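# Six arms hang a marquee roof on four posts

## Task

Six arms are fixed on the tabletop; in the scene frame (metres, heading in degrees counter-clockwise from +x) they sit at: arm1 x=+0.29 y=+0.65 z=+0.72 facing -102; arm2 x=-0.22 y=+0.65 z=+0.72 facing -85; arm3 x=-0.31 y=-0.65 z=+0.72 facing +99; arm4 x=+0.24 y=-0.65 z=+0.72 facing +83; arm5 x=-0.70 y=-0.07 z=+0.72 facing +8; arm6 x=+0.70 y=+0.08 z=+0.72 facing +166. Put the marquee roof onto its four posts so that each post's spike carries one corner ring pushed fully down, with the centre of the roof sagging unsupported. Then release it and withdraw the arms. The roof must stay in place by itself; anything held up only by a robot at the end does not count. Every other object on the table should stay as it was: each one that is shifted, left leaning or knocked over counts against the result.

## Robot and tools

Robots: six identical i2rt Big YAM arms named arm1 to arm6. Each has six joints, a two-finger gripper and a wrist camera. With joints 1 and 6 at zero and the hand level and pointing forward, the wrist camera rides on top of the hand looking toward the fingertips. The hand can reach roughly 1.0 m from the joint 1 axis. Joints move at different speeds, so the hand may sweep a wide, curved path between two postures. Two room cameras, cam_high and cam_low, are fixed and belong to no arm.

Frame: one scene frame for everything, origin on the floor, +z up. The tabletop is near z=0.72. The 'hand' point lies midway between the fingertips; its z axis runs along the fingers and its y axis is the opening direction. Foot positions and headings are given in the task; the exact foot pose is never printed.

Tool execute_actions: arguments 'actions' (a list holding exactly one action object, or empty) and optional 'cameras'. The action object has one key per robot you want to command ('arm1' ... 'arm6'), each containing 'joints', an object of absolute joint targets by name (not offsets). Names, units and allowed ranges: joint1_rad -2.879 to 2.879 (rotation of the whole arm about its foot, counter-clockwise from above is positive, 0 points along the foot's facing); joint2_rad 0 to 3.141 (shoulder; 0 has the upper arm lying back roughly horizontal, increasing lifts it up then forward); joint3_rad 0 to 3.019 (elbow; 0 is fully folded, increasing opens it); joint4_rad -1.692 to 1.57 (hand pitch, positive tilts fingers up); joint5_rad -1.57 to 1.57 (hand yaw, positive toward the arm's right); joint6_rad -2.094 to 2.094 (hand roll, positive clockwise viewed from behind the hand); gripper_m 0 to 0.093 metres of fingertip separation. All named motions begin together and may finish at different moments. Any joint or arm you omit keeps pushing toward its previous target. An unknown key or out-of-range number rejects the whole call and nothing moves. 'cameras' accepts arm1_cam_wrist ... arm6_cam_wrist, cam_high, cam_low or all; null, omitted or ["all"] returns every camera, [] returns none. An empty actions list simply reports state and pictures.

Tool wait: 'seconds' from 0 to 10; commands nothing new and returns the same kind of result. Tool zoom_image: 'camera' and 'region' [x0, y0, x1, y1] in pixels of that camera's latest full image, top-left is (0,0), at most 504 by 504. Tool finished_scene: 'scene' number; it ends the current scene for good, after the last command has been held, and reports success.

Reading results: each robot's state includes joint_positions (with tolerances for counting a joint as arrived: ±0.045, ±0.14, ±0.09, ±0.055, ±0.03, ±0.035 rad for joints 1-6, ±0.003 m for the gripper), joint torques (total drive output in arm-joint order, with per-arm offset, scale and noise, nonzero even in free air, so unreliable for contact detection), and joint_status. In joint_status, 'off_target' means the joint stopped short and may still be pressing. 'contact_stop' or 'time_out' means it now holds where it stopped; a timed-out joint may keep a nearby target and keep pushing, listed under on_its_own, where 'held at' is the held target rather than the actual position. To relieve pushing, command the joint to its reported position. 'joint command not followed' (with a 'cause:' line) means a self/inter-arm clearance check blocked that arm's joint targets, shown per joint as 'not_followed'; the gripper part still runs, and the blocked targets may be retried later. The 'pictures' line lists cameras in image order. If a result reports a stop, the remaining execute_actions, wait and finished_scene calls in that reply are skipped. Tiny target changes may produce no motion, and a joint carrying load can sag.

Cameras: calibration (K, distortion, T_world_to_cam) is supplied per camera; wrist cameras are fisheye 616x616, room cameras are 672x504 pinhole with radial distortion. Real poses may differ by a couple of degrees and several millimetres, and wrist camera poses inherit joint errors. Results mention any camera whose numbers change.

Hazards: the arms do not halt on contact and can press very hard; sustained pressing heats motors. A MOTOR HOT line appears from 85 °C; at 100 °C the arm goes limp and drops, reported as OVER-TEMPERATURE FAULT, and unfinished keys read 'limit_stop_at_motor_heat' (resend the target afterward). Heat builds while holding loads, including during your thinking, when the robot keeps its last command. A forceful press between two robots ends the run; a hard strike may too. The clearance check ignores fingers, gripper housings and wrist cameras and can act late, so plan paths between neighbouring arms carefully. Never knock a rigid object off the work area. Avoid dropping, slipping, slamming, and striking or pushing hard. Loose objects may occasionally get nudged by outside disturbances. Faster robot motion is preferred once the job is done correctly.

Each tool is called after "Emit:" as name([rows], argument=value, ...), one row to a line, values as JSON.

## Session

Emit:
execute_actions(actions=[])

Scene clock: 0.00 s.
Joint torques (N m, as the arm reports them, + toward a larger angle): no reading
Motor temperatures (°C, as the motors report them): arm1=[25 28 27 26 27 28] | arm2=[29 29 26 28 29 25] | arm3=[28 29 27 28 28 26] | arm4=[28 26 26 28 29 28] | arm5=[28 27 29 27 28 28] | arm6=[26 27 26 27 29 27]
arm1.joint_positions: joint1_rad=+0.255 joint2_rad=+0.413 joint3_rad=+0.540 joint4_rad=-1.243 joint5_rad=+0.210 joint6_rad=-0.407 gripper_m=+0.095
arm1.joint_status: not commanded
arm1.hand: x=+0.2534 y=+0.4628 z=+0.9118 quat_wxyz=(-0.036, -0.554, -0.795, +0.245) (m; scene frame)
arm2.joint_positions: joint1_rad=-0.366 joint2_rad=+0.512 joint3_rad=+0.389 joint4_rad=-1.012 joint5_rad=-0.242 joint6_rad=+0.312 gripper_m=+0.094
arm2.joint_status: not commanded
arm2.hand: x=-0.2445 y=+0.4412 z=+0.9356 quat_wxyz=(-0.237, -0.850, -0.467, +0.061) (m; scene frame)
arm3.joint_positions: joint1_rad=+0.104 joint2_rad=+0.353 joint3_rad=+0.660 joint4_rad=-1.409 joint5_rad=+0.306 joint6_rad=+0.512 gripper_m=+0.095
arm3.joint_status: not commanded
arm3.hand: x=-0.2985 y=-0.4817 z=+0.9742 quat_wxyz=(-0.221, +0.561, -0.781, -0.161) (m; scene frame)
arm4.joint_positions: joint1_rad=-0.193 joint2_rad=+0.465 joint3_rad=+0.487 joint4_rad=-1.108 joint5_rad=-0.162 joint6_rad=-0.542 gripper_m=+0.094
arm4.joint_status: not commanded
arm4.hand: x=+0.2716 y=-0.4408 z=+0.9550 quat_wxyz=(-0.188, +0.781, -0.571, -0.166) (m; scene frame)
arm5.joint_positions: joint1_rad=+0.402 joint2_rad=+0.403 joint3_rad=+0.603 joint4_rad=-1.301 joint5_rad=+0.088 joint6_rad=+0.242 gripper_m=+0.095
arm5.joint_status: not commanded
arm5.hand: x=-0.5363 y=+0.0158 z=+0.9494 quat_wxyz=(-0.234, +0.146, -0.960, -0.053) (m; scene frame)
arm6.joint_positions: joint1_rad=-0.293 joint2_rad=+0.487 joint3_rad=+0.463 joint4_rad=-1.041 joint5_rad=-0.302 joint6_rad=-0.185 gripper_m=+0.094
arm6.joint_status: not commanded
arm6.hand: x=+0.4882 y=+0.1450 z=+0.9274 quat_wxyz=(+0.047, +0.949, -0.127, -0.284) (m; scene frame)
pictures: arm1_cam_wrist, arm2_cam_wrist, arm3_cam_wrist, arm4_cam_wrist, arm5_cam_wrist, arm6_cam_wrist, cam_high, cam_low
Images, in order (width x height): arm1_cam_wrist 616x616, arm2_cam_wrist 616x616, arm3_cam_wrist 616x616, arm4_cam_wrist 616x616, arm5_cam_wrist 616x616, arm6_cam_wrist 616x616, cam_high 672x504, cam_low 672x504.

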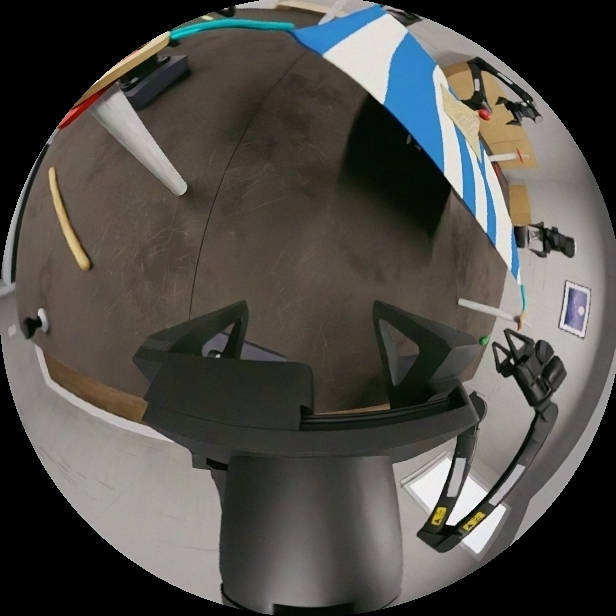

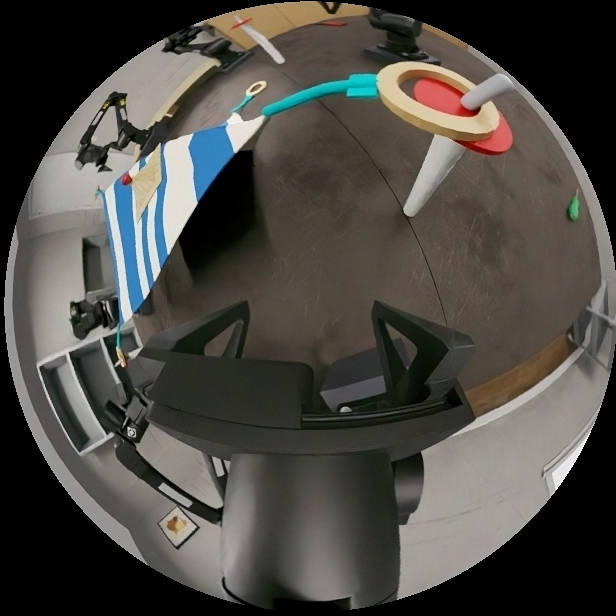

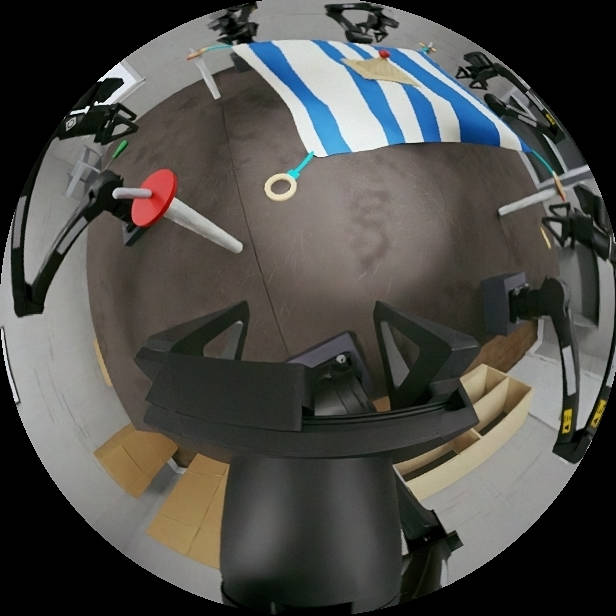

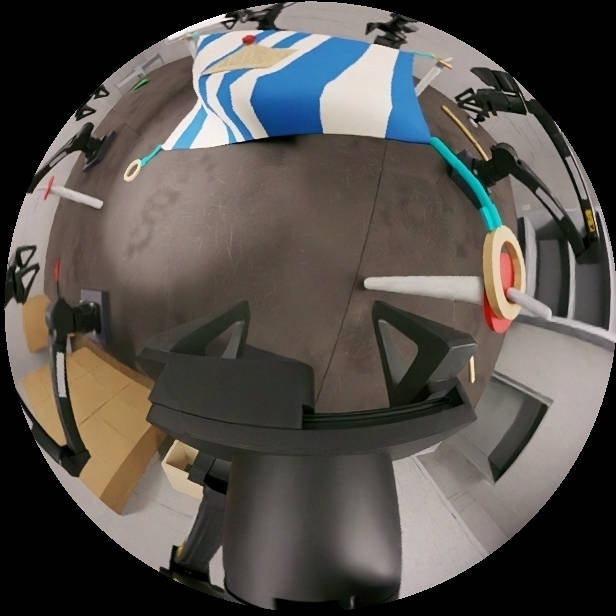

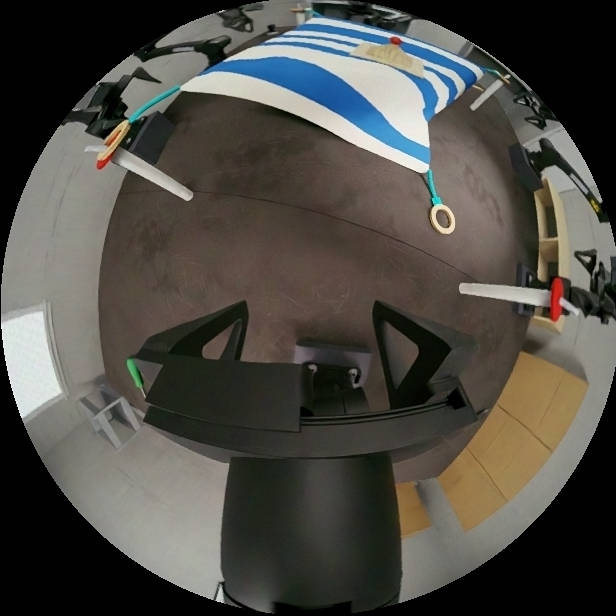

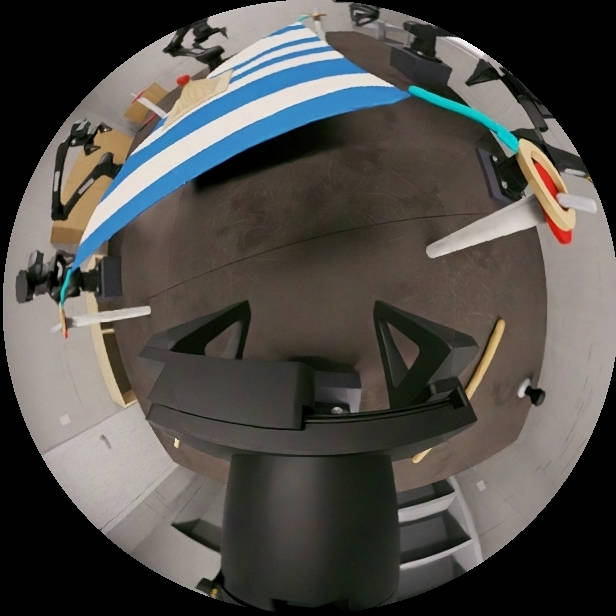

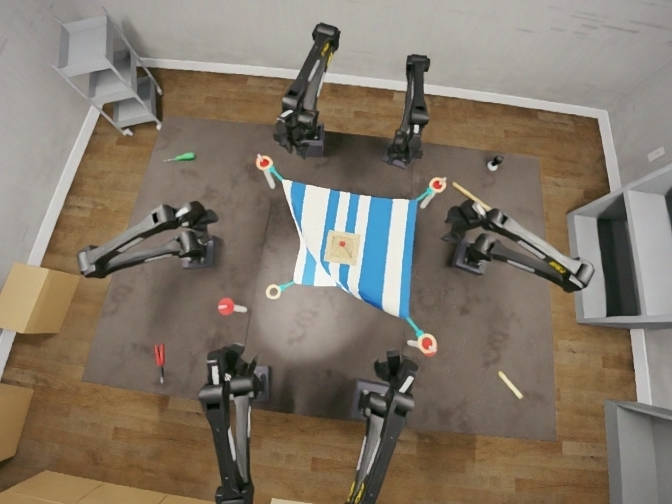

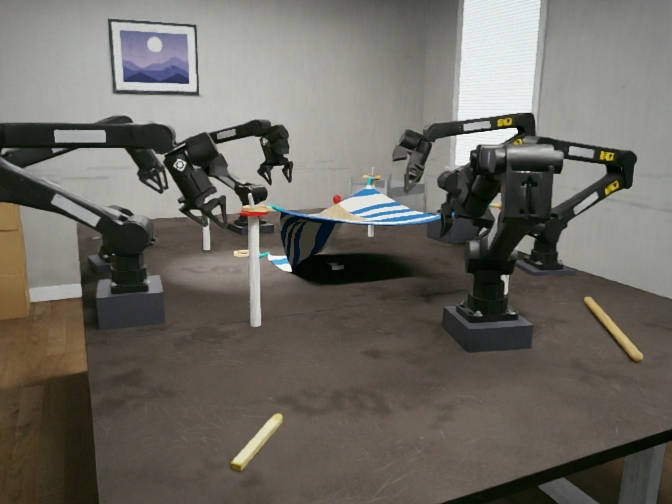

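Emit:
zoom_image(camera="cam_high", region=[190,130,480,380])

Emit:
zoom_image(camera="cam_low", region=[170,150,530,340])

Emit:
execute_actions([
  {"arm3":{"joints":{"joint1_rad":-0.15,"joint2_rad":1.1,"joint3_rad":1.1,"joint4_rad":-1.5,"joint5_rad":0,"joint6_rad":0}}},
], cameras=["arm3_cam_wrist","cam_high","cam_low"])

Region (190, 130, 480, 380) of cam_high's 672x504 image, scaled by 1.738, with more detail than that image has; it fills the top 434 rows of this view, and the rest is white.

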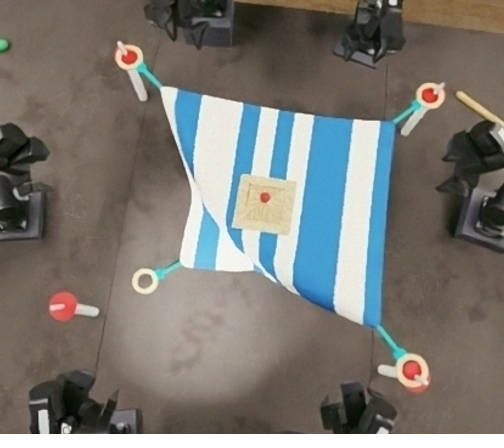

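Region (170, 150, 530, 340) of cam_low's 672x504 image, scaled by 1.400, with more detail than that image has; it fills the top 266 rows of this view, and the rest is white.

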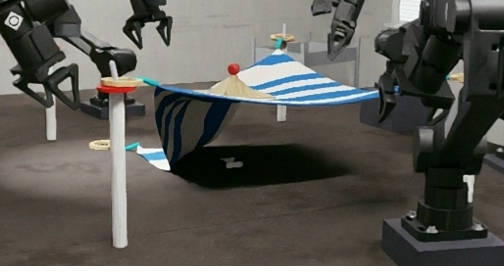

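Scene clock: 6.20 s.
Joint torques (N m, as the arm reports them, + toward a larger angle): arm1=[-0.14  0.38 12.14  1.26  0.23  0.01] | arm2=[ 2.39  2.42 13.7   1.73 -0.21  0.03] | arm3=[-0.36 -6.21 10.13 -0.52  0.    0.04] | arm4=[-0.29  0.65 12.21  1.21 -0.15 -0.03] | arm5=[ 1.98  1.26 10.32  0.99 -0.03  0.02] | arm6=[-0.31  2.62 12.09  1.35 -0.25 -0.04]
Motor temperatures (°C, as the motors report them): arm1=[25 28 28 26 27 28] | arm2=[29 29 28 28 29 25] | arm3=[28 29 28 28 28 26] | arm4=[28 26 28 28 29 28] | arm5=[28 27 30 27 28 28] | arm6=[26 27 28 27 29 27]
arm1.joint_positions: joint1_rad=+0.255 joint2_rad=+0.413 joint3_rad=+0.540 joint4_rad=-1.243 joint5_rad=+0.210 joint6_rad=-0.407 gripper_m=+0.095
arm1.joint_status: not commanded
arm1.hand: x=+0.2534 y=+0.4628 z=+0.9118 quat_wxyz=(-0.036, -0.554, -0.795, +0.245) (m; scene frame)
arm2.joint_positions: joint1_rad=-0.366 joint2_rad=+0.512 joint3_rad=+0.389 joint4_rad=-1.012 joint5_rad=-0.242 joint6_rad=+0.312 gripper_m=+0.094
arm2.joint_status: not commanded
arm2.hand: x=-0.2445 y=+0.4412 z=+0.9356 quat_wxyz=(-0.237, -0.850, -0.467, +0.061) (m; scene frame)
arm3.joint_positions: joint1_rad=-0.144 joint2_rad=+1.105 joint3_rad=+1.065 joint4_rad=-1.489 joint5_rad=+0.004 joint6_rad=+0.008 gripper_m=+0.095
arm3.joint_status: all done
arm3.hand: x=-0.3104 y=-0.3468 z=+0.9853 quat_wxyz=(-0.013, +0.710, -0.704, -0.021) (m; scene frame)
arm4.joint_positions: joint1_rad=-0.193 joint2_rad=+0.465 joint3_rad=+0.487 joint4_rad=-1.108 joint5_rad=-0.162 joint6_rad=-0.542 gripper_m=+0.094
arm4.joint_status: not commanded
arm4.hand: x=+0.2716 y=-0.4408 z=+0.9550 quat_wxyz=(-0.188, +0.781, -0.571, -0.166) (m; scene frame)
arm5.joint_positions: joint1_rad=+0.402 joint2_rad=+0.403 joint3_rad=+0.603 joint4_rad=-1.301 joint5_rad=+0.088 joint6_rad=+0.242 gripper_m=+0.095
arm5.joint_status: not commanded
arm5.hand: x=-0.5363 y=+0.0158 z=+0.9494 quat_wxyz=(-0.234, +0.146, -0.960, -0.053) (m; scene frame)
arm6.joint_positions: joint1_rad=-0.293 joint2_rad=+0.487 joint3_rad=+0.463 joint4_rad=-1.041 joint5_rad=-0.302 joint6_rad=-0.185 gripper_m=+0.094
arm6.joint_status: not commanded
arm6.hand: x=+0.4882 y=+0.1450 z=+0.9274 quat_wxyz=(+0.047, +0.949, -0.127, -0.284) (m; scene frame)
pictures: arm3_cam_wrist, cam_high, cam_low
camera_calibration (this result's frames):
arm3_cam_wrist: T_world_to_cam=[[0.999773, 0.0112518, -0.0181085, 0.32792], [0.0191513, -0.847198, 0.530931, -0.801582], [-0.00936759, -0.531157, -0.847221, 0.769466], [0, 0, 0, 1]] pos_world=[-0.305286, -0.274081, 1.08343]
Images, in order (width x height): arm3_cam_wrist 616x616, cam_high 672x504, cam_low 672x504.

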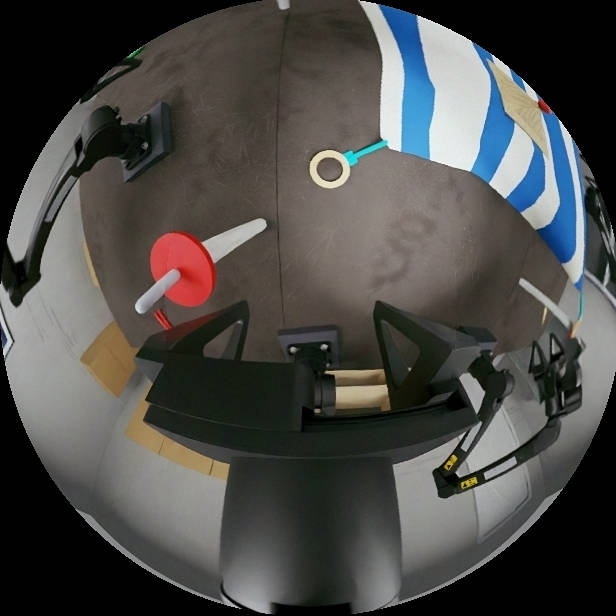

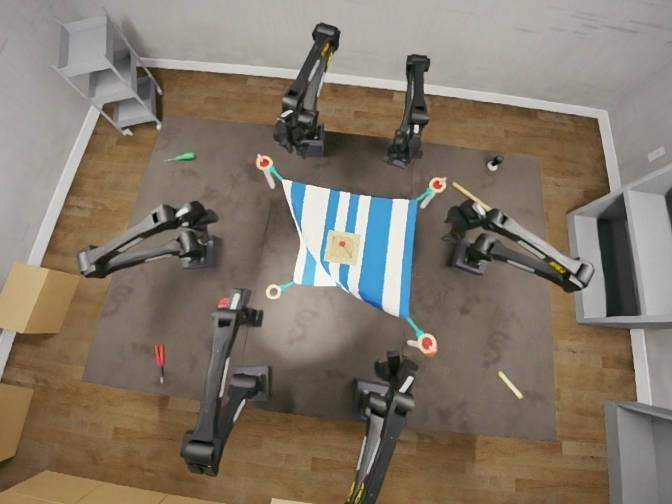

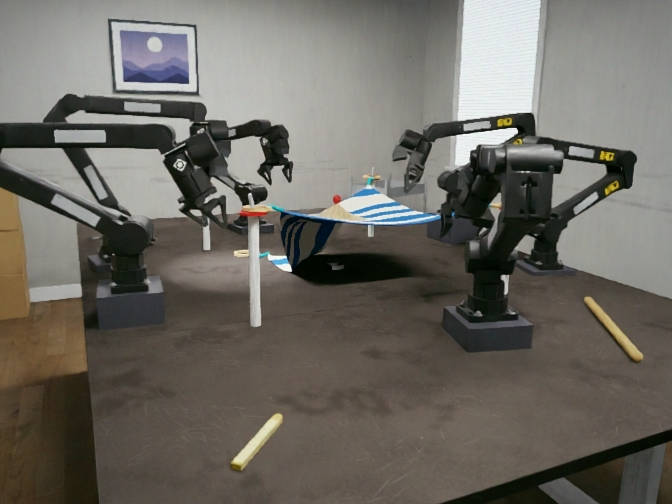

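Emit:
execute_actions([
  {"arm3":{"joints":{"joint1_rad":-0.315,"joint2_rad":1.65,"joint3_rad":1.15,"joint4_rad":-1.07,"joint6_rad":0.98,"gripper_m":0.06}}},
], cameras=["arm3_cam_wrist","cam_low"])

Scene clock: 13.00 s.
Joint torques (N m, as the arm reports them, + toward a larger angle): arm1=[ 0.03  1.   12.01  1.18  0.22  0.  ] | arm2=[ 2.32  2.41 13.68  1.77 -0.21  0.01] | arm3=[  0.42 -14.16   8.37   0.24   0.14   0.25] | arm4=[-0.29  0.63 12.21  1.22 -0.15 -0.02] | arm5=[ 2.01  1.34 10.29  0.99 -0.02  0.02] | arm6=[ 0.01  2.78 12.11  1.41 -0.26 -0.05]
Motor temperatures (°C, as the motors report them): arm1=[25 28 30 26 27 28] | arm2=[29 29 30 28 29 25] | arm3=[28 29 30 28 28 26] | arm4=[28 26 29 28 29 28] | arm5=[28 27 31 27 28 28] | arm6=[26 27 30 27 29 27]
arm1.joint_positions: joint1_rad=+0.255 joint2_rad=+0.413 joint3_rad=+0.540 joint4_rad=-1.243 joint5_rad=+0.210 joint6_rad=-0.407 gripper_m=+0.095
arm1.joint_status: not commanded
arm1.hand: x=+0.2534 y=+0.4628 z=+0.9118 quat_wxyz=(-0.036, -0.554, -0.795, +0.245) (m; scene frame)
arm2.joint_positions: joint1_rad=-0.366 joint2_rad=+0.512 joint3_rad=+0.389 joint4_rad=-1.012 joint5_rad=-0.242 joint6_rad=+0.312 gripper_m=+0.094
arm2.joint_status: not commanded
arm2.hand: x=-0.2445 y=+0.4412 z=+0.9356 quat_wxyz=(-0.237, -0.850, -0.467, +0.061) (m; scene frame)
arm3.joint_positions: joint1_rad=-0.318 joint2_rad=+1.653 joint3_rad=+1.121 joint4_rad=-1.084 joint5_rad=+0.002 joint6_rad=+0.972 gripper_m=+0.060
arm3.joint_status: all done
arm3.hand: x=-0.2398 y=-0.2173 z=+0.8094 quat_wxyz=(+0.014, +0.219, -0.975, +0.017) (m; scene frame)
arm4.joint_positions: joint1_rad=-0.193 joint2_rad=+0.465 joint3_rad=+0.487 joint4_rad=-1.108 joint5_rad=-0.162 joint6_rad=-0.542 gripper_m=+0.094
arm4.joint_status: not commanded
arm4.hand: x=+0.2716 y=-0.4408 z=+0.9550 quat_wxyz=(-0.188, +0.781, -0.571, -0.166) (m; scene frame)
arm5.joint_positions: joint1_rad=+0.402 joint2_rad=+0.403 joint3_rad=+0.603 joint4_rad=-1.301 joint5_rad=+0.088 joint6_rad=+0.242 gripper_m=+0.095
arm5.joint_status: not commanded
arm5.hand: x=-0.5363 y=+0.0158 z=+0.9494 quat_wxyz=(-0.234, +0.146, -0.960, -0.053) (m; scene frame)
arm6.joint_positions: joint1_rad=-0.293 joint2_rad=+0.487 joint3_rad=+0.463 joint4_rad=-1.041 joint5_rad=-0.302 joint6_rad=-0.185 gripper_m=+0.094
arm6.joint_status: not commanded
arm6.hand: x=+0.4882 y=+0.1450 z=+0.9274 quat_wxyz=(+0.047, +0.949, -0.127, -0.284) (m; scene frame)
pictures: arm3_cam_wrist, cam_low
camera_calibration (this result's frames):
arm3_cam_wrist: T_world_to_cam=[[0.430597, -0.902328, 0.0197692, -0.112901], [-0.727647, -0.334113, 0.599081, -0.72257], [-0.533963, -0.272347, -0.800444, 0.582472], [0, 0, 0, 1]] pos_world=[-0.166143, -0.184659, 0.901346]
Images, in order (width x height): arm3_cam_wrist 616x616, cam_low 672x504.

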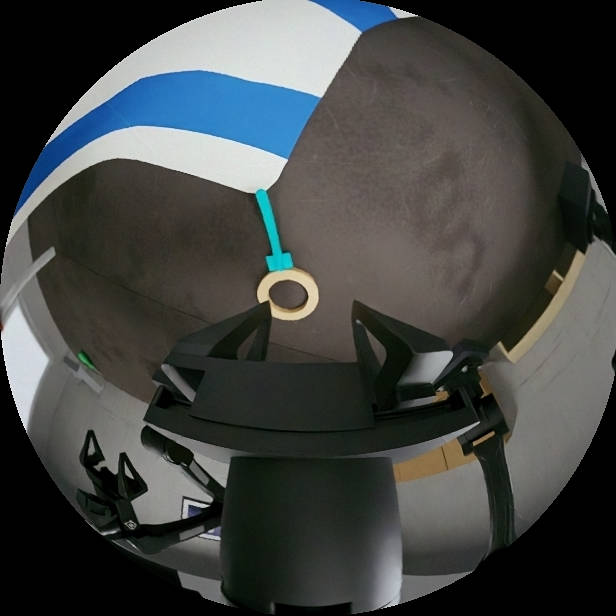

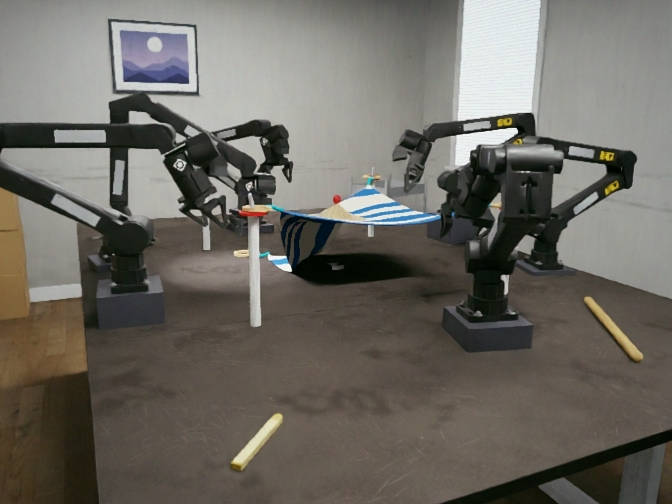

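Emit:
execute_actions([
  {"arm3":{"joints":{"joint1_rad":-0.305,"joint2_rad":1.755,"joint3_rad":1.14,"joint4_rad":-0.91,"joint6_rad":0.85}}},
], cameras=["arm3_cam_wrist"])

Scene clock: 16.50 s.
Joint torques (N m, as the arm reports them, + toward a larger angle): arm1=[-0.19  1.15 12.23  1.2   0.21 -0.01] | arm2=[ 2.41  2.42 13.71  1.73 -0.2   0.03] | arm3=[  0.87 -14.66   7.38   0.47   0.13   0.03] | arm4=[-0.26  0.67 12.21  1.21 -0.15 -0.03] | arm5=[ 2.04  1.41 10.31  0.96 -0.03  0.02] | arm6=[ 0.01  2.78 12.09  1.26 -0.25 -0.06]
Motor temperatures (°C, as the motors report them): arm1=[25 28 30 26 27 28] | arm2=[29 29 30 28 29 25] | arm3=[28 29 30 28 28 26] | arm4=[28 26 30 28 29 28] | arm5=[28 27 32 27 28 28] | arm6=[26 27 30 27 29 27]
arm1.joint_positions: joint1_rad=+0.255 joint2_rad=+0.413 joint3_rad=+0.540 joint4_rad=-1.243 joint5_rad=+0.210 joint6_rad=-0.407 gripper_m=+0.095
arm1.joint_status: not commanded
arm1.hand: x=+0.2534 y=+0.4628 z=+0.9118 quat_wxyz=(-0.036, -0.554, -0.795, +0.245) (m; scene frame)
arm2.joint_positions: joint1_rad=-0.366 joint2_rad=+0.512 joint3_rad=+0.389 joint4_rad=-1.012 joint5_rad=-0.242 joint6_rad=+0.312 gripper_m=+0.094
arm2.joint_status: not commanded
arm2.hand: x=-0.2445 y=+0.4412 z=+0.9356 quat_wxyz=(-0.237, -0.850, -0.467, +0.061) (m; scene frame)
arm3.joint_positions: joint1_rad=-0.313 joint2_rad=+1.748 joint3_rad=+1.121 joint4_rad=-0.926 joint5_rad=+0.002 joint6_rad=+0.858 gripper_m=+0.060
arm3.joint_status: all done
arm3.hand: x=-0.2376 y=-0.1864 z=+0.7680 quat_wxyz=(+0.001, +0.276, -0.961, -0.013) (m; scene frame)
arm4.joint_positions: joint1_rad=-0.193 joint2_rad=+0.465 joint3_rad=+0.487 joint4_rad=-1.108 joint5_rad=-0.162 joint6_rad=-0.542 gripper_m=+0.094
arm4.joint_status: not commanded
arm4.hand: x=+0.2716 y=-0.4408 z=+0.9550 quat_wxyz=(-0.188, +0.781, -0.571, -0.166) (m; scene frame)
arm5.joint_positions: joint1_rad=+0.402 joint2_rad=+0.403 joint3_rad=+0.603 joint4_rad=-1.301 joint5_rad=+0.088 joint6_rad=+0.242 gripper_m=+0.095
arm5.joint_status: not commanded
arm5.hand: x=-0.5363 y=+0.0158 z=+0.9494 quat_wxyz=(-0.234, +0.146, -0.960, -0.053) (m; scene frame)
arm6.joint_positions: joint1_rad=-0.293 joint2_rad=+0.487 joint3_rad=+0.463 joint4_rad=-1.041 joint5_rad=-0.302 joint6_rad=-0.185 gripper_m=+0.094
arm6.joint_status: not commanded
arm6.hand: x=+0.4882 y=+0.1450 z=+0.9274 quat_wxyz=(+0.047, +0.949, -0.127, -0.284) (m; scene frame)
pictures: arm3_cam_wrist
camera_calibration (this result's frames):
arm3_cam_wrist: T_world_to_cam=[[0.53298, -0.845493, -0.0327771, -0.00996219], [-0.686685, -0.454855, 0.567072, -0.67407], [-0.494364, -0.279731, -0.823016, 0.584349], [0, 0, 0, 1]] pos_world=[-0.168683, -0.151566, 0.862848]
Images, in order (width x height): arm3_cam_wrist 616x616.

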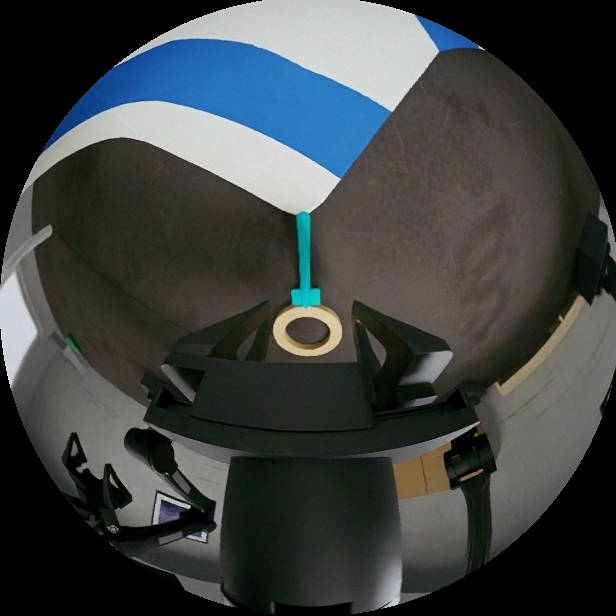

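Emit:
execute_actions([
  {"arm3":{"joints":{"joint2_rad":1.80,"joint3_rad":1.105,"joint4_rad":-0.84}}},
], cameras=["arm3_cam_wrist","arm5_cam_wrist"])

Scene clock: 18.53 s.
Joint torques (N m, as the arm reports them, + toward a larger angle): arm1=[ 0.26  0.59 12.3   1.16  0.22  0.02] | arm2=[ 2.35  2.46 13.72  1.75 -0.2   0.03] | arm3=[  0.91 -13.39   5.65   0.57   0.14   0.05] | arm4=[-0.32  0.68 12.21  1.24 -0.15 -0.03] | arm5=[ 1.96  1.27 10.3   0.99 -0.03  0.02] | arm6=[-0.1   2.85 12.07  1.32 -0.26 -0.02]
Motor temperatures (°C, as the motors report them): arm1=[25 28 30 26 27 28] | arm2=[29 29 31 28 29 25] | arm3=[28 29 30 28 28 26] | arm4=[28 26 30 28 29 28] | arm5=[28 27 32 27 28 28] | arm6=[26 27 31 27 29 27]
arm1.joint_positions: joint1_rad=+0.255 joint2_rad=+0.413 joint3_rad=+0.540 joint4_rad=-1.243 joint5_rad=+0.210 joint6_rad=-0.407 gripper_m=+0.095
arm1.joint_status: not commanded
arm1.hand: x=+0.2534 y=+0.4628 z=+0.9118 quat_wxyz=(-0.036, -0.554, -0.795, +0.245) (m; scene frame)
arm2.joint_positions: joint1_rad=-0.366 joint2_rad=+0.512 joint3_rad=+0.389 joint4_rad=-1.012 joint5_rad=-0.242 joint6_rad=+0.312 gripper_m=+0.094
arm2.joint_status: not commanded
arm2.hand: x=-0.2445 y=+0.4412 z=+0.9356 quat_wxyz=(-0.237, -0.850, -0.467, +0.061) (m; scene frame)
arm3.joint_positions: joint1_rad=-0.313 joint2_rad=+1.778 joint3_rad=+1.110 joint4_rad=-0.857 joint5_rad=+0.002 joint6_rad=+0.857 gripper_m=+0.060
arm3.joint_status: all done
arm3.hand: x=-0.2366 y=-0.1785 z=+0.7512 quat_wxyz=(-0.004, +0.276, -0.961, -0.025) (m; scene frame)
arm4.joint_positions: joint1_rad=-0.193 joint2_rad=+0.465 joint3_rad=+0.487 joint4_rad=-1.108 joint5_rad=-0.162 joint6_rad=-0.542 gripper_m=+0.094
arm4.joint_status: not commanded
arm4.hand: x=+0.2716 y=-0.4408 z=+0.9550 quat_wxyz=(-0.188, +0.781, -0.571, -0.166) (m; scene frame)
arm5.joint_positions: joint1_rad=+0.402 joint2_rad=+0.403 joint3_rad=+0.603 joint4_rad=-1.301 joint5_rad=+0.088 joint6_rad=+0.242 gripper_m=+0.095
arm5.joint_status: not commanded
arm5.hand: x=-0.5363 y=+0.0158 z=+0.9494 quat_wxyz=(-0.234, +0.146, -0.960, -0.053) (m; scene frame)
arm6.joint_positions: joint1_rad=-0.293 joint2_rad=+0.487 joint3_rad=+0.463 joint4_rad=-1.041 joint5_rad=-0.302 joint6_rad=-0.185 gripper_m=+0.094
arm6.joint_status: not commanded
arm6.hand: x=+0.4882 y=+0.1450 z=+0.9274 quat_wxyz=(+0.047, +0.949, -0.127, -0.284) (m; scene frame)
pictures: arm3_cam_wrist, arm5_cam_wrist
camera_calibration (this result's frames):
arm3_cam_wrist: T_world_to_cam=[[0.533458, -0.844153, -0.0531874, 0.0113689], [-0.688839, -0.470078, 0.55184, -0.652059], [-0.490839, -0.257746, -0.832252, 0.584923], [0, 0, 0, 1]] pos_world=[-0.168125, -0.14616, 0.847241]
Images, in order (width x height): arm3_cam_wrist 616x616, arm5_cam_wrist 616x616.

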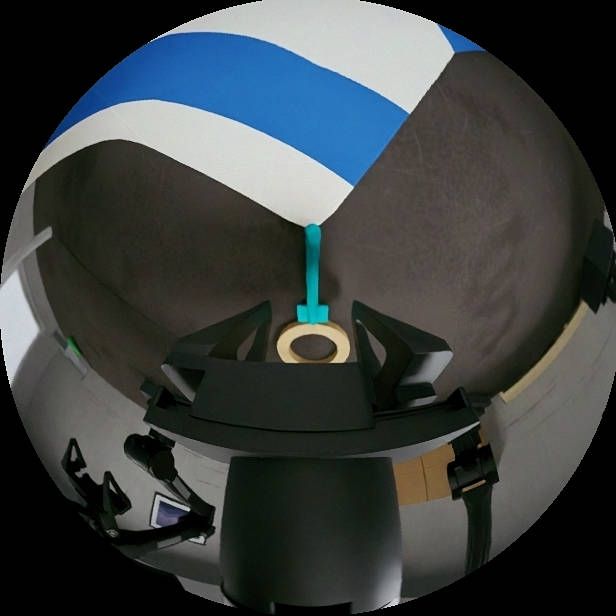

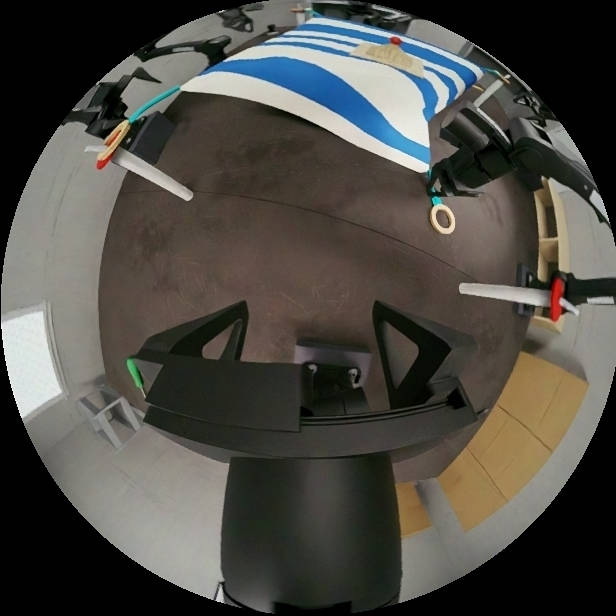

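Emit:
execute_actions([
  {"arm3":{"joints":{"joint1_rad":-0.288,"joint2_rad":1.83,"joint3_rad":1.08,"joint4_rad":-0.84}}},
], cameras=["arm3_cam_wrist"])

Scene clock: 20.83 s.
Joint torques (N m, as the arm reports them, + toward a larger angle): arm1=[ 0.25  0.8  12.28  1.19  0.2  -0.03] | arm2=[ 2.33  2.37 13.7   1.77 -0.19  0.02] | arm3=[  0.48 -12.93   5.12   0.26   0.09   0.06] | arm4=[-0.26  0.68 12.21  1.22 -0.15 -0.03] | arm5=[ 1.94  1.31 10.32  0.96 -0.03  0.02] | arm6=[ 0.03  2.99 12.13  1.41 -0.26 -0.02]
Motor temperatures (°C, as the motors report them): arm1=[25 28 30 26 27 28] | arm2=[29 29 31 28 29 25] | arm3=[28 29 30 28 28 26] | arm4=[28 26 30 28 29 28] | arm5=[28 27 32 27 28 28] | arm6=[26 27 31 27 29 27]
arm1.joint_positions: joint1_rad=+0.255 joint2_rad=+0.413 joint3_rad=+0.540 joint4_rad=-1.243 joint5_rad=+0.210 joint6_rad=-0.407 gripper_m=+0.095
arm1.joint_status: not commanded
arm1.hand: x=+0.2534 y=+0.4628 z=+0.9118 quat_wxyz=(-0.036, -0.554, -0.795, +0.245) (m; scene frame)
arm2.joint_positions: joint1_rad=-0.366 joint2_rad=+0.512 joint3_rad=+0.389 joint4_rad=-1.012 joint5_rad=-0.242 joint6_rad=+0.312 gripper_m=+0.094
arm2.joint_status: not commanded
arm2.hand: x=-0.2445 y=+0.4412 z=+0.9356 quat_wxyz=(-0.237, -0.850, -0.467, +0.061) (m; scene frame)
arm3.joint_positions: joint1_rad=-0.292 joint2_rad=+1.803 joint3_rad=+1.087 joint4_rad=-0.851 joint5_rad=+0.003 joint6_rad=+0.857 gripper_m=+0.060
arm3.joint_status: all done
arm3.hand: x=-0.2485 y=-0.1898 z=+0.7337 quat_wxyz=(+0.004, +0.287, -0.958, -0.006) (m; scene frame)
arm4.joint_positions: joint1_rad=-0.193 joint2_rad=+0.465 joint3_rad=+0.487 joint4_rad=-1.108 joint5_rad=-0.162 joint6_rad=-0.542 gripper_m=+0.094
arm4.joint_status: not commanded
arm4.hand: x=+0.2716 y=-0.4408 z=+0.9550 quat_wxyz=(-0.188, +0.781, -0.571, -0.166) (m; scene frame)
arm5.joint_positions: joint1_rad=+0.402 joint2_rad=+0.403 joint3_rad=+0.603 joint4_rad=-1.301 joint5_rad=+0.088 joint6_rad=+0.242 gripper_m=+0.095
arm5.joint_status: not commanded
arm5.hand: x=-0.5363 y=+0.0158 z=+0.9494 quat_wxyz=(-0.234, +0.146, -0.960, -0.053) (m; scene frame)
arm6.joint_positions: joint1_rad=-0.293 joint2_rad=+0.487 joint3_rad=+0.463 joint4_rad=-1.041 joint5_rad=-0.302 joint6_rad=-0.185 gripper_m=+0.094
arm6.joint_status: not commanded
arm6.hand: x=+0.4882 y=+0.1450 z=+0.9274 quat_wxyz=(+0.047, +0.949, -0.127, -0.284) (m; scene frame)
pictures: arm3_cam_wrist
camera_calibration (this result's frames):
arm3_cam_wrist: T_world_to_cam=[[0.552336, -0.833342, -0.0215735, -0.00920952], [-0.675686, -0.462699, 0.573898, -0.667323], [-0.488236, -0.302408, -0.818642, 0.543774], [0, 0, 0, 1]] pos_world=[-0.180324, -0.152002, 0.827933]
Images, in order (width x height): arm3_cam_wrist 616x616.

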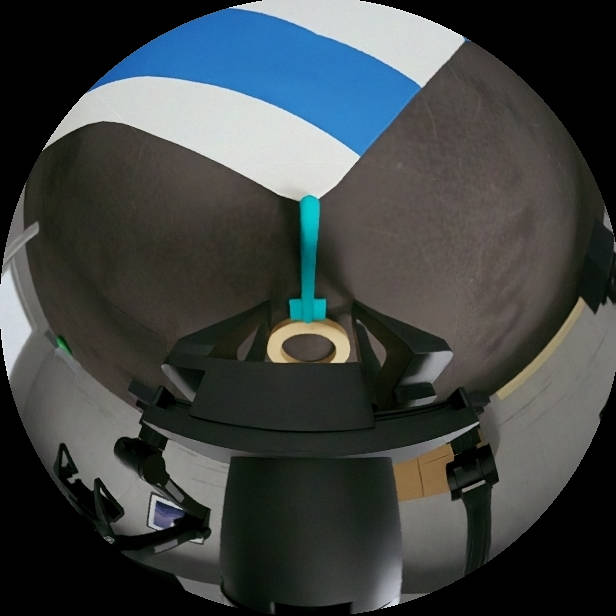

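Emit:
execute_actions([
  {"arm3":{"joints":{"joint2_rad":1.862,"joint4_rad":-0.81}}},
], cameras=["arm3_cam_wrist","arm5_cam_wrist"])

Emit:
zoom_image(camera="arm5_cam_wrist", region=[390,140,520,260])

Scene clock: 24.27 s.
Joint torques (N m, as the arm reports them, + toward a larger angle): arm1=[-0.07  0.65 12.15  1.16  0.2  -0.01] | arm2=[ 2.45  2.25 13.71  1.72 -0.2   0.03] | arm3=[  0.55 -10.12   5.15   1.18   0.1    0.06] | arm4=[-0.27  0.64 12.2   1.22 -0.15 -0.03] | arm5=[ 2.02  1.28 10.31  1.   -0.03  0.02] | arm6=[ 0.09  2.8  12.04  1.31 -0.27 -0.04]
Motor temperatures (°C, as the motors report them): arm1=[25 28 31 26 27 28] | arm2=[29 29 31 28 29 25] | arm3=[28 30 29 28 28 26] | arm4=[28 26 31 28 29 28] | arm5=[28 27 33 27 28 28] | arm6=[26 27 31 27 29 27]
arm1.joint_positions: joint1_rad=+0.255 joint2_rad=+0.413 joint3_rad=+0.540 joint4_rad=-1.243 joint5_rad=+0.210 joint6_rad=-0.407 gripper_m=+0.095
arm1.joint_status: not commanded
arm1.hand: x=+0.2534 y=+0.4628 z=+0.9118 quat_wxyz=(-0.036, -0.554, -0.795, +0.245) (m; scene frame)
arm2.joint_positions: joint1_rad=-0.366 joint2_rad=+0.512 joint3_rad=+0.389 joint4_rad=-1.012 joint5_rad=-0.242 joint6_rad=+0.312 gripper_m=+0.094
arm2.joint_status: not commanded
arm2.hand: x=-0.2445 y=+0.4412 z=+0.9356 quat_wxyz=(-0.237, -0.850, -0.467, +0.061) (m; scene frame)
arm3.joint_positions: joint1_rad=-0.292 joint2_rad=+1.803 joint3_rad=+1.087 joint4_rad=-0.845 joint5_rad=+0.003 joint6_rad=+0.857 gripper_m=+0.060
arm3.joint_status: all done
arm3.hand: x=-0.2483 y=-0.1882 z=+0.7335 quat_wxyz=(+0.003, +0.287, -0.958, -0.009) (m; scene frame)
arm4.joint_positions: joint1_rad=-0.193 joint2_rad=+0.465 joint3_rad=+0.487 joint4_rad=-1.108 joint5_rad=-0.162 joint6_rad=-0.542 gripper_m=+0.094
arm4.joint_status: not commanded
arm4.hand: x=+0.2716 y=-0.4408 z=+0.9550 quat_wxyz=(-0.188, +0.781, -0.571, -0.166) (m; scene frame)
arm5.joint_positions: joint1_rad=+0.402 joint2_rad=+0.403 joint3_rad=+0.603 joint4_rad=-1.301 joint5_rad=+0.088 joint6_rad=+0.242 gripper_m=+0.095
arm5.joint_status: not commanded
arm5.hand: x=-0.5363 y=+0.0158 z=+0.9494 quat_wxyz=(-0.234, +0.146, -0.960, -0.053) (m; scene frame)
arm6.joint_positions: joint1_rad=-0.293 joint2_rad=+0.487 joint3_rad=+0.463 joint4_rad=-1.041 joint5_rad=-0.302 joint6_rad=-0.185 gripper_m=+0.094
arm6.joint_status: not commanded
arm6.hand: x=+0.4882 y=+0.1450 z=+0.9274 quat_wxyz=(+0.047, +0.949, -0.127, -0.284) (m; scene frame)
pictures: arm3_cam_wrist, arm5_cam_wrist
camera_calibration (this result's frames):
arm3_cam_wrist: T_world_to_cam=[[0.552279, -0.833248, -0.0261744, -0.00467162], [-0.676185, -0.466099, 0.570549, -0.664701], [-0.487609, -0.297403, -0.820847, 0.546923], [0, 0, 0, 1]] pos_world=[-0.180196, -0.151052, 0.828061]
Images, in order (width x height): arm3_cam_wrist 616x616, arm5_cam_wrist 616x616.

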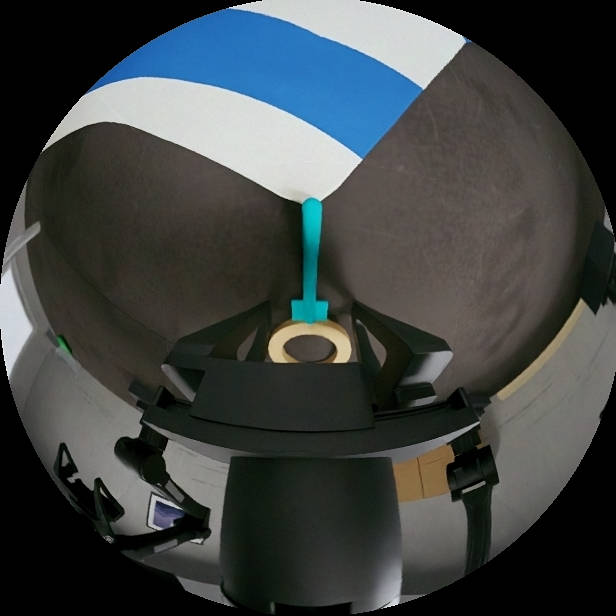

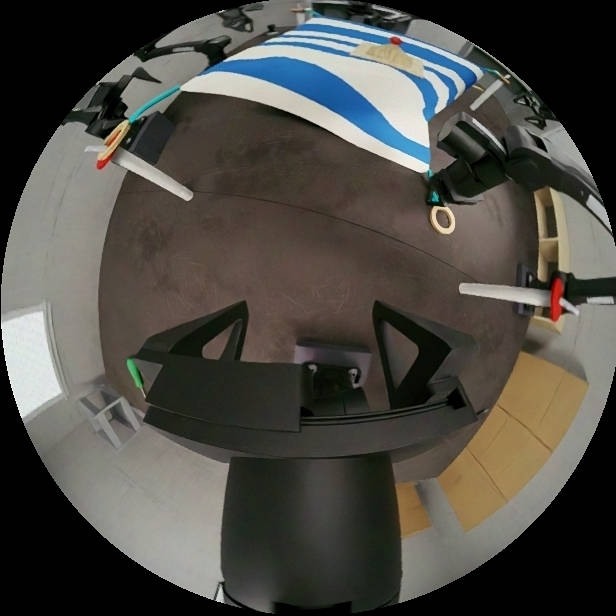

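Region (390, 140, 520, 260) of arm5_cam_wrist's 616x616 image, scaled by 3.877, with more detail than that image has; it fills the top 465 rows of this view, and the rest is white.

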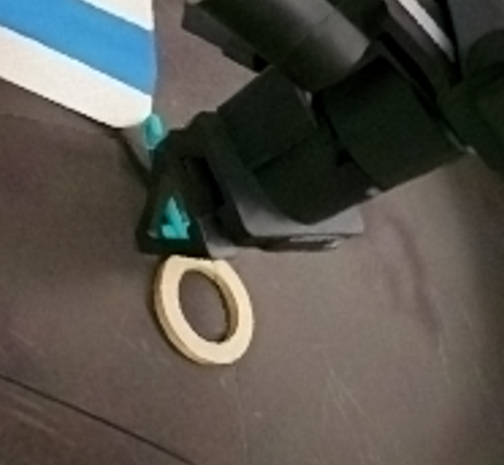

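The fingers appear to be on the table already, so I'll ease the push and close them.

Emit:
execute_actions([
  {"arm3":{"joints":{"joint2_rad":1.81,"joint4_rad":-0.84,"gripper_m":0.0}}},
], cameras=["arm3_cam_wrist"])

Scene clock: 25.67 s.
Joint torques (N m, as the arm reports them, + toward a larger angle): arm1=[ 0.19  1.39 12.03  1.32  0.16 -0.03] | arm2=[ 2.32  2.49 13.73  1.74 -0.2   0.02] | arm3=[  0.51 -14.78   5.14   0.01   0.06   0.06] | arm4=[-0.28  0.64 12.21  1.22 -0.15 -0.02] | arm5=[ 1.93  1.36 10.32  0.98 -0.03  0.02] | arm6=[-0.22  2.84 12.05  1.37 -0.24 -0.03]
Motor temperatures (°C, as the motors report them): arm1=[25 28 31 26 27 28] | arm2=[29 29 31 28 29 25] | arm3=[28 30 29 29 28 26] | arm4=[28 26 31 28 29 28] | arm5=[28 27 33 27 28 28] | arm6=[26 27 31 27 29 27]
arm1.joint_positions: joint1_rad=+0.255 joint2_rad=+0.413 joint3_rad=+0.540 joint4_rad=-1.243 joint5_rad=+0.210 joint6_rad=-0.407 gripper_m=+0.095
arm1.joint_status: not commanded
arm1.hand: x=+0.2534 y=+0.4628 z=+0.9118 quat_wxyz=(-0.036, -0.554, -0.795, +0.245) (m; scene frame)
arm2.joint_positions: joint1_rad=-0.366 joint2_rad=+0.512 joint3_rad=+0.389 joint4_rad=-1.012 joint5_rad=-0.242 joint6_rad=+0.312 gripper_m=+0.094
arm2.joint_status: not commanded
arm2.hand: x=-0.2445 y=+0.4412 z=+0.9356 quat_wxyz=(-0.237, -0.850, -0.467, +0.061) (m; scene frame)
arm3.joint_positions: joint1_rad=-0.292 joint2_rad=+1.803 joint3_rad=+1.087 joint4_rad=-0.845 joint5_rad=+0.004 joint6_rad=+0.857 gripper_m=+0.022
arm3.joint_status: gripper_m off_target (ended at +0.022, target +0.000); the others done
arm3.hand: x=-0.2481 y=-0.1883 z=+0.7335 quat_wxyz=(+0.002, +0.287, -0.958, -0.009) (m; scene frame)
arm4.joint_positions: joint1_rad=-0.193 joint2_rad=+0.465 joint3_rad=+0.487 joint4_rad=-1.108 joint5_rad=-0.162 joint6_rad=-0.542 gripper_m=+0.094
arm4.joint_status: not commanded
arm4.hand: x=+0.2716 y=-0.4408 z=+0.9550 quat_wxyz=(-0.188, +0.781, -0.571, -0.166) (m; scene frame)
arm5.joint_positions: joint1_rad=+0.402 joint2_rad=+0.403 joint3_rad=+0.603 joint4_rad=-1.301 joint5_rad=+0.088 joint6_rad=+0.242 gripper_m=+0.095
arm5.joint_status: not commanded
arm5.hand: x=-0.5363 y=+0.0158 z=+0.9494 quat_wxyz=(-0.234, +0.146, -0.960, -0.053) (m; scene frame)
arm6.joint_positions: joint1_rad=-0.293 joint2_rad=+0.487 joint3_rad=+0.463 joint4_rad=-1.041 joint5_rad=-0.302 joint6_rad=-0.185 gripper_m=+0.094
arm6.joint_status: not commanded
arm6.hand: x=+0.4882 y=+0.1450 z=+0.9274 quat_wxyz=(+0.047, +0.949, -0.127, -0.284) (m; scene frame)
pictures: arm3_cam_wrist
camera_calibration (this result's frames):
arm3_cam_wrist: T_world_to_cam=[[0.552295, -0.833261, -0.0254229, -0.0053505], [-0.676839, -0.466003, 0.569851, -0.664212], [-0.486682, -0.297518, -0.821355, 0.547589], [0, 0, 0, 1]] pos_world=[-0.180108, -0.151065, 0.828131]
Images, in order (width x height): arm3_cam_wrist 616x616.

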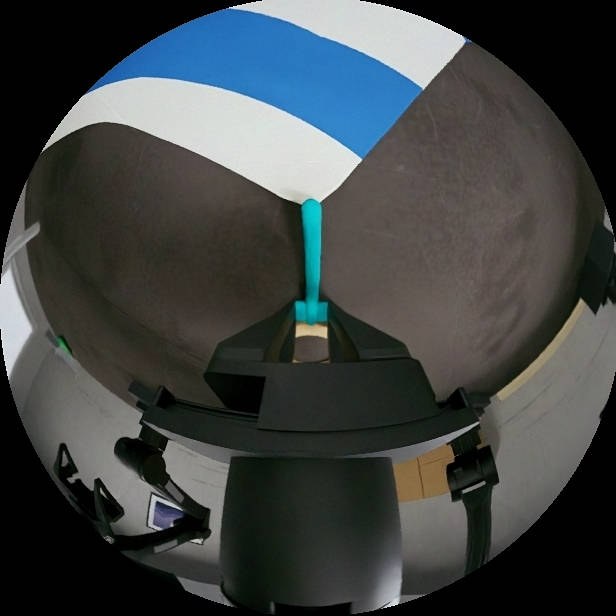

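Emit:
execute_actions([
  {"arm3":{"joints":{"joint2_rad":1.335,"joint3_rad":1.42,"joint4_rad":-1.63,"joint6_rad":0.85}}},
], cameras=["arm3_cam_wrist","arm5_cam_wrist","cam_high","cam_low"])

Scene clock: 28.83 s.
Joint torques (N m, as the arm reports them, + toward a larger angle): arm1=[ 0.43  0.82 12.17  1.19  0.24  0.03] | arm2=[ 2.35  2.48 13.71  1.77 -0.2   0.02] | arm3=[  0.46 -10.02   7.82  -0.74   0.08   0.06] | arm4=[-0.24  0.69 12.21  1.22 -0.15 -0.02] | arm5=[ 2.    1.24 10.33  0.97 -0.03  0.02] | arm6=[ 0.28  2.76 12.02  1.37 -0.23 -0.06]
Motor temperatures (°C, as the motors report them): arm1=[25 28 31 26 27 28] | arm2=[29 29 32 28 29 25] | arm3=[28 30 29 28 28 26] | arm4=[28 26 31 28 29 28] | arm5=[28 27 33 27 28 28] | arm6=[26 27 32 27 29 27]
arm1.joint_positions: joint1_rad=+0.255 joint2_rad=+0.413 joint3_rad=+0.540 joint4_rad=-1.243 joint5_rad=+0.210 joint6_rad=-0.407 gripper_m=+0.095
arm1.joint_status: not commanded
arm1.hand: x=+0.2534 y=+0.4628 z=+0.9118 quat_wxyz=(-0.036, -0.554, -0.795, +0.245) (m; scene frame)
arm2.joint_positions: joint1_rad=-0.366 joint2_rad=+0.512 joint3_rad=+0.389 joint4_rad=-1.012 joint5_rad=-0.242 joint6_rad=+0.312 gripper_m=+0.094
arm2.joint_status: not commanded
arm2.hand: x=-0.2445 y=+0.4412 z=+0.9356 quat_wxyz=(-0.237, -0.850, -0.467, +0.061) (m; scene frame)
arm3.joint_positions: joint1_rad=-0.292 joint2_rad=+1.333 joint3_rad=+1.419 joint4_rad=-1.614 joint5_rad=+0.004 joint6_rad=+0.856 gripper_m=+0.022
arm3.joint_status: all done
arm3.hand: x=-0.2536 y=-0.2655 z=+1.0484 quat_wxyz=(-0.005, +0.287, -0.958, -0.024) (m; scene frame)
arm4.joint_positions: joint1_rad=-0.193 joint2_rad=+0.465 joint3_rad=+0.487 joint4_rad=-1.108 joint5_rad=-0.162 joint6_rad=-0.542 gripper_m=+0.094
arm4.joint_status: not commanded
arm4.hand: x=+0.2716 y=-0.4408 z=+0.9550 quat_wxyz=(-0.188, +0.781, -0.571, -0.166) (m; scene frame)
arm5.joint_positions: joint1_rad=+0.402 joint2_rad=+0.403 joint3_rad=+0.603 joint4_rad=-1.301 joint5_rad=+0.088 joint6_rad=+0.242 gripper_m=+0.095
arm5.joint_status: not commanded
arm5.hand: x=-0.5363 y=+0.0158 z=+0.9494 quat_wxyz=(-0.234, +0.146, -0.960, -0.053) (m; scene frame)
arm6.joint_positions: joint1_rad=-0.293 joint2_rad=+0.487 joint3_rad=+0.463 joint4_rad=-1.041 joint5_rad=-0.302 joint6_rad=-0.185 gripper_m=+0.094
arm6.joint_status: not commanded
arm6.hand: x=+0.4882 y=+0.1450 z=+0.9274 quat_wxyz=(+0.047, +0.949, -0.127, -0.284) (m; scene frame)
pictures: arm3_cam_wrist, arm5_cam_wrist, cam_high, cam_low
camera_calibration (this result's frames):
arm3_cam_wrist: T_world_to_cam=[[0.552362, -0.832081, -0.0503807, -0.0321995], [-0.679087, -0.484205, 0.551712, -0.869758], [-0.483464, -0.270532, -0.832511, 0.800207], [0, 0, 0, 1]] pos_world=[-0.185984, -0.231452, 1.14442]
Images, in order (width x height): arm3_cam_wrist 616x616, arm5_cam_wrist 616x616, cam_high 672x504, cam_low 672x504.

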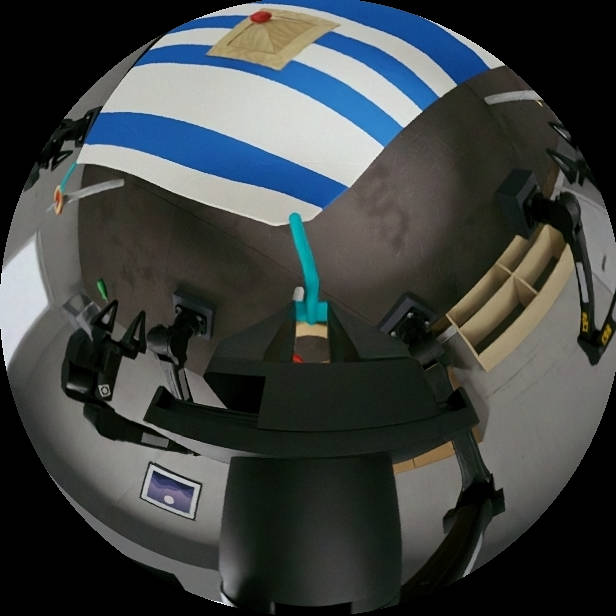

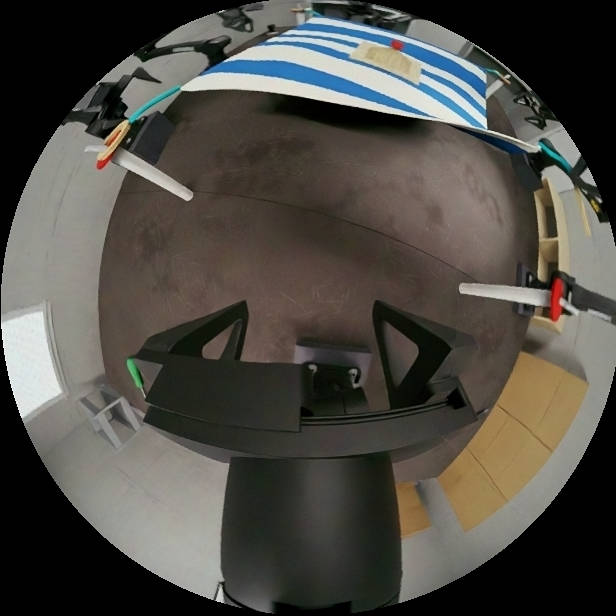

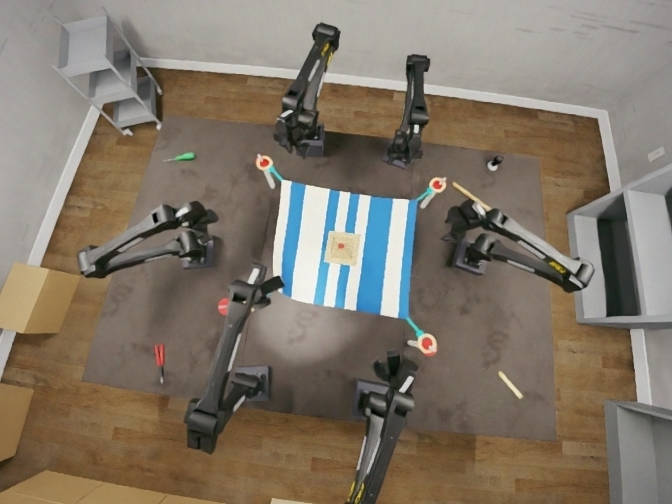

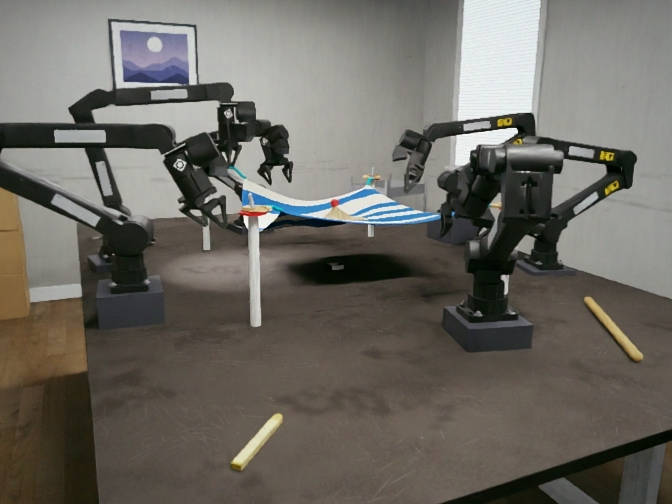

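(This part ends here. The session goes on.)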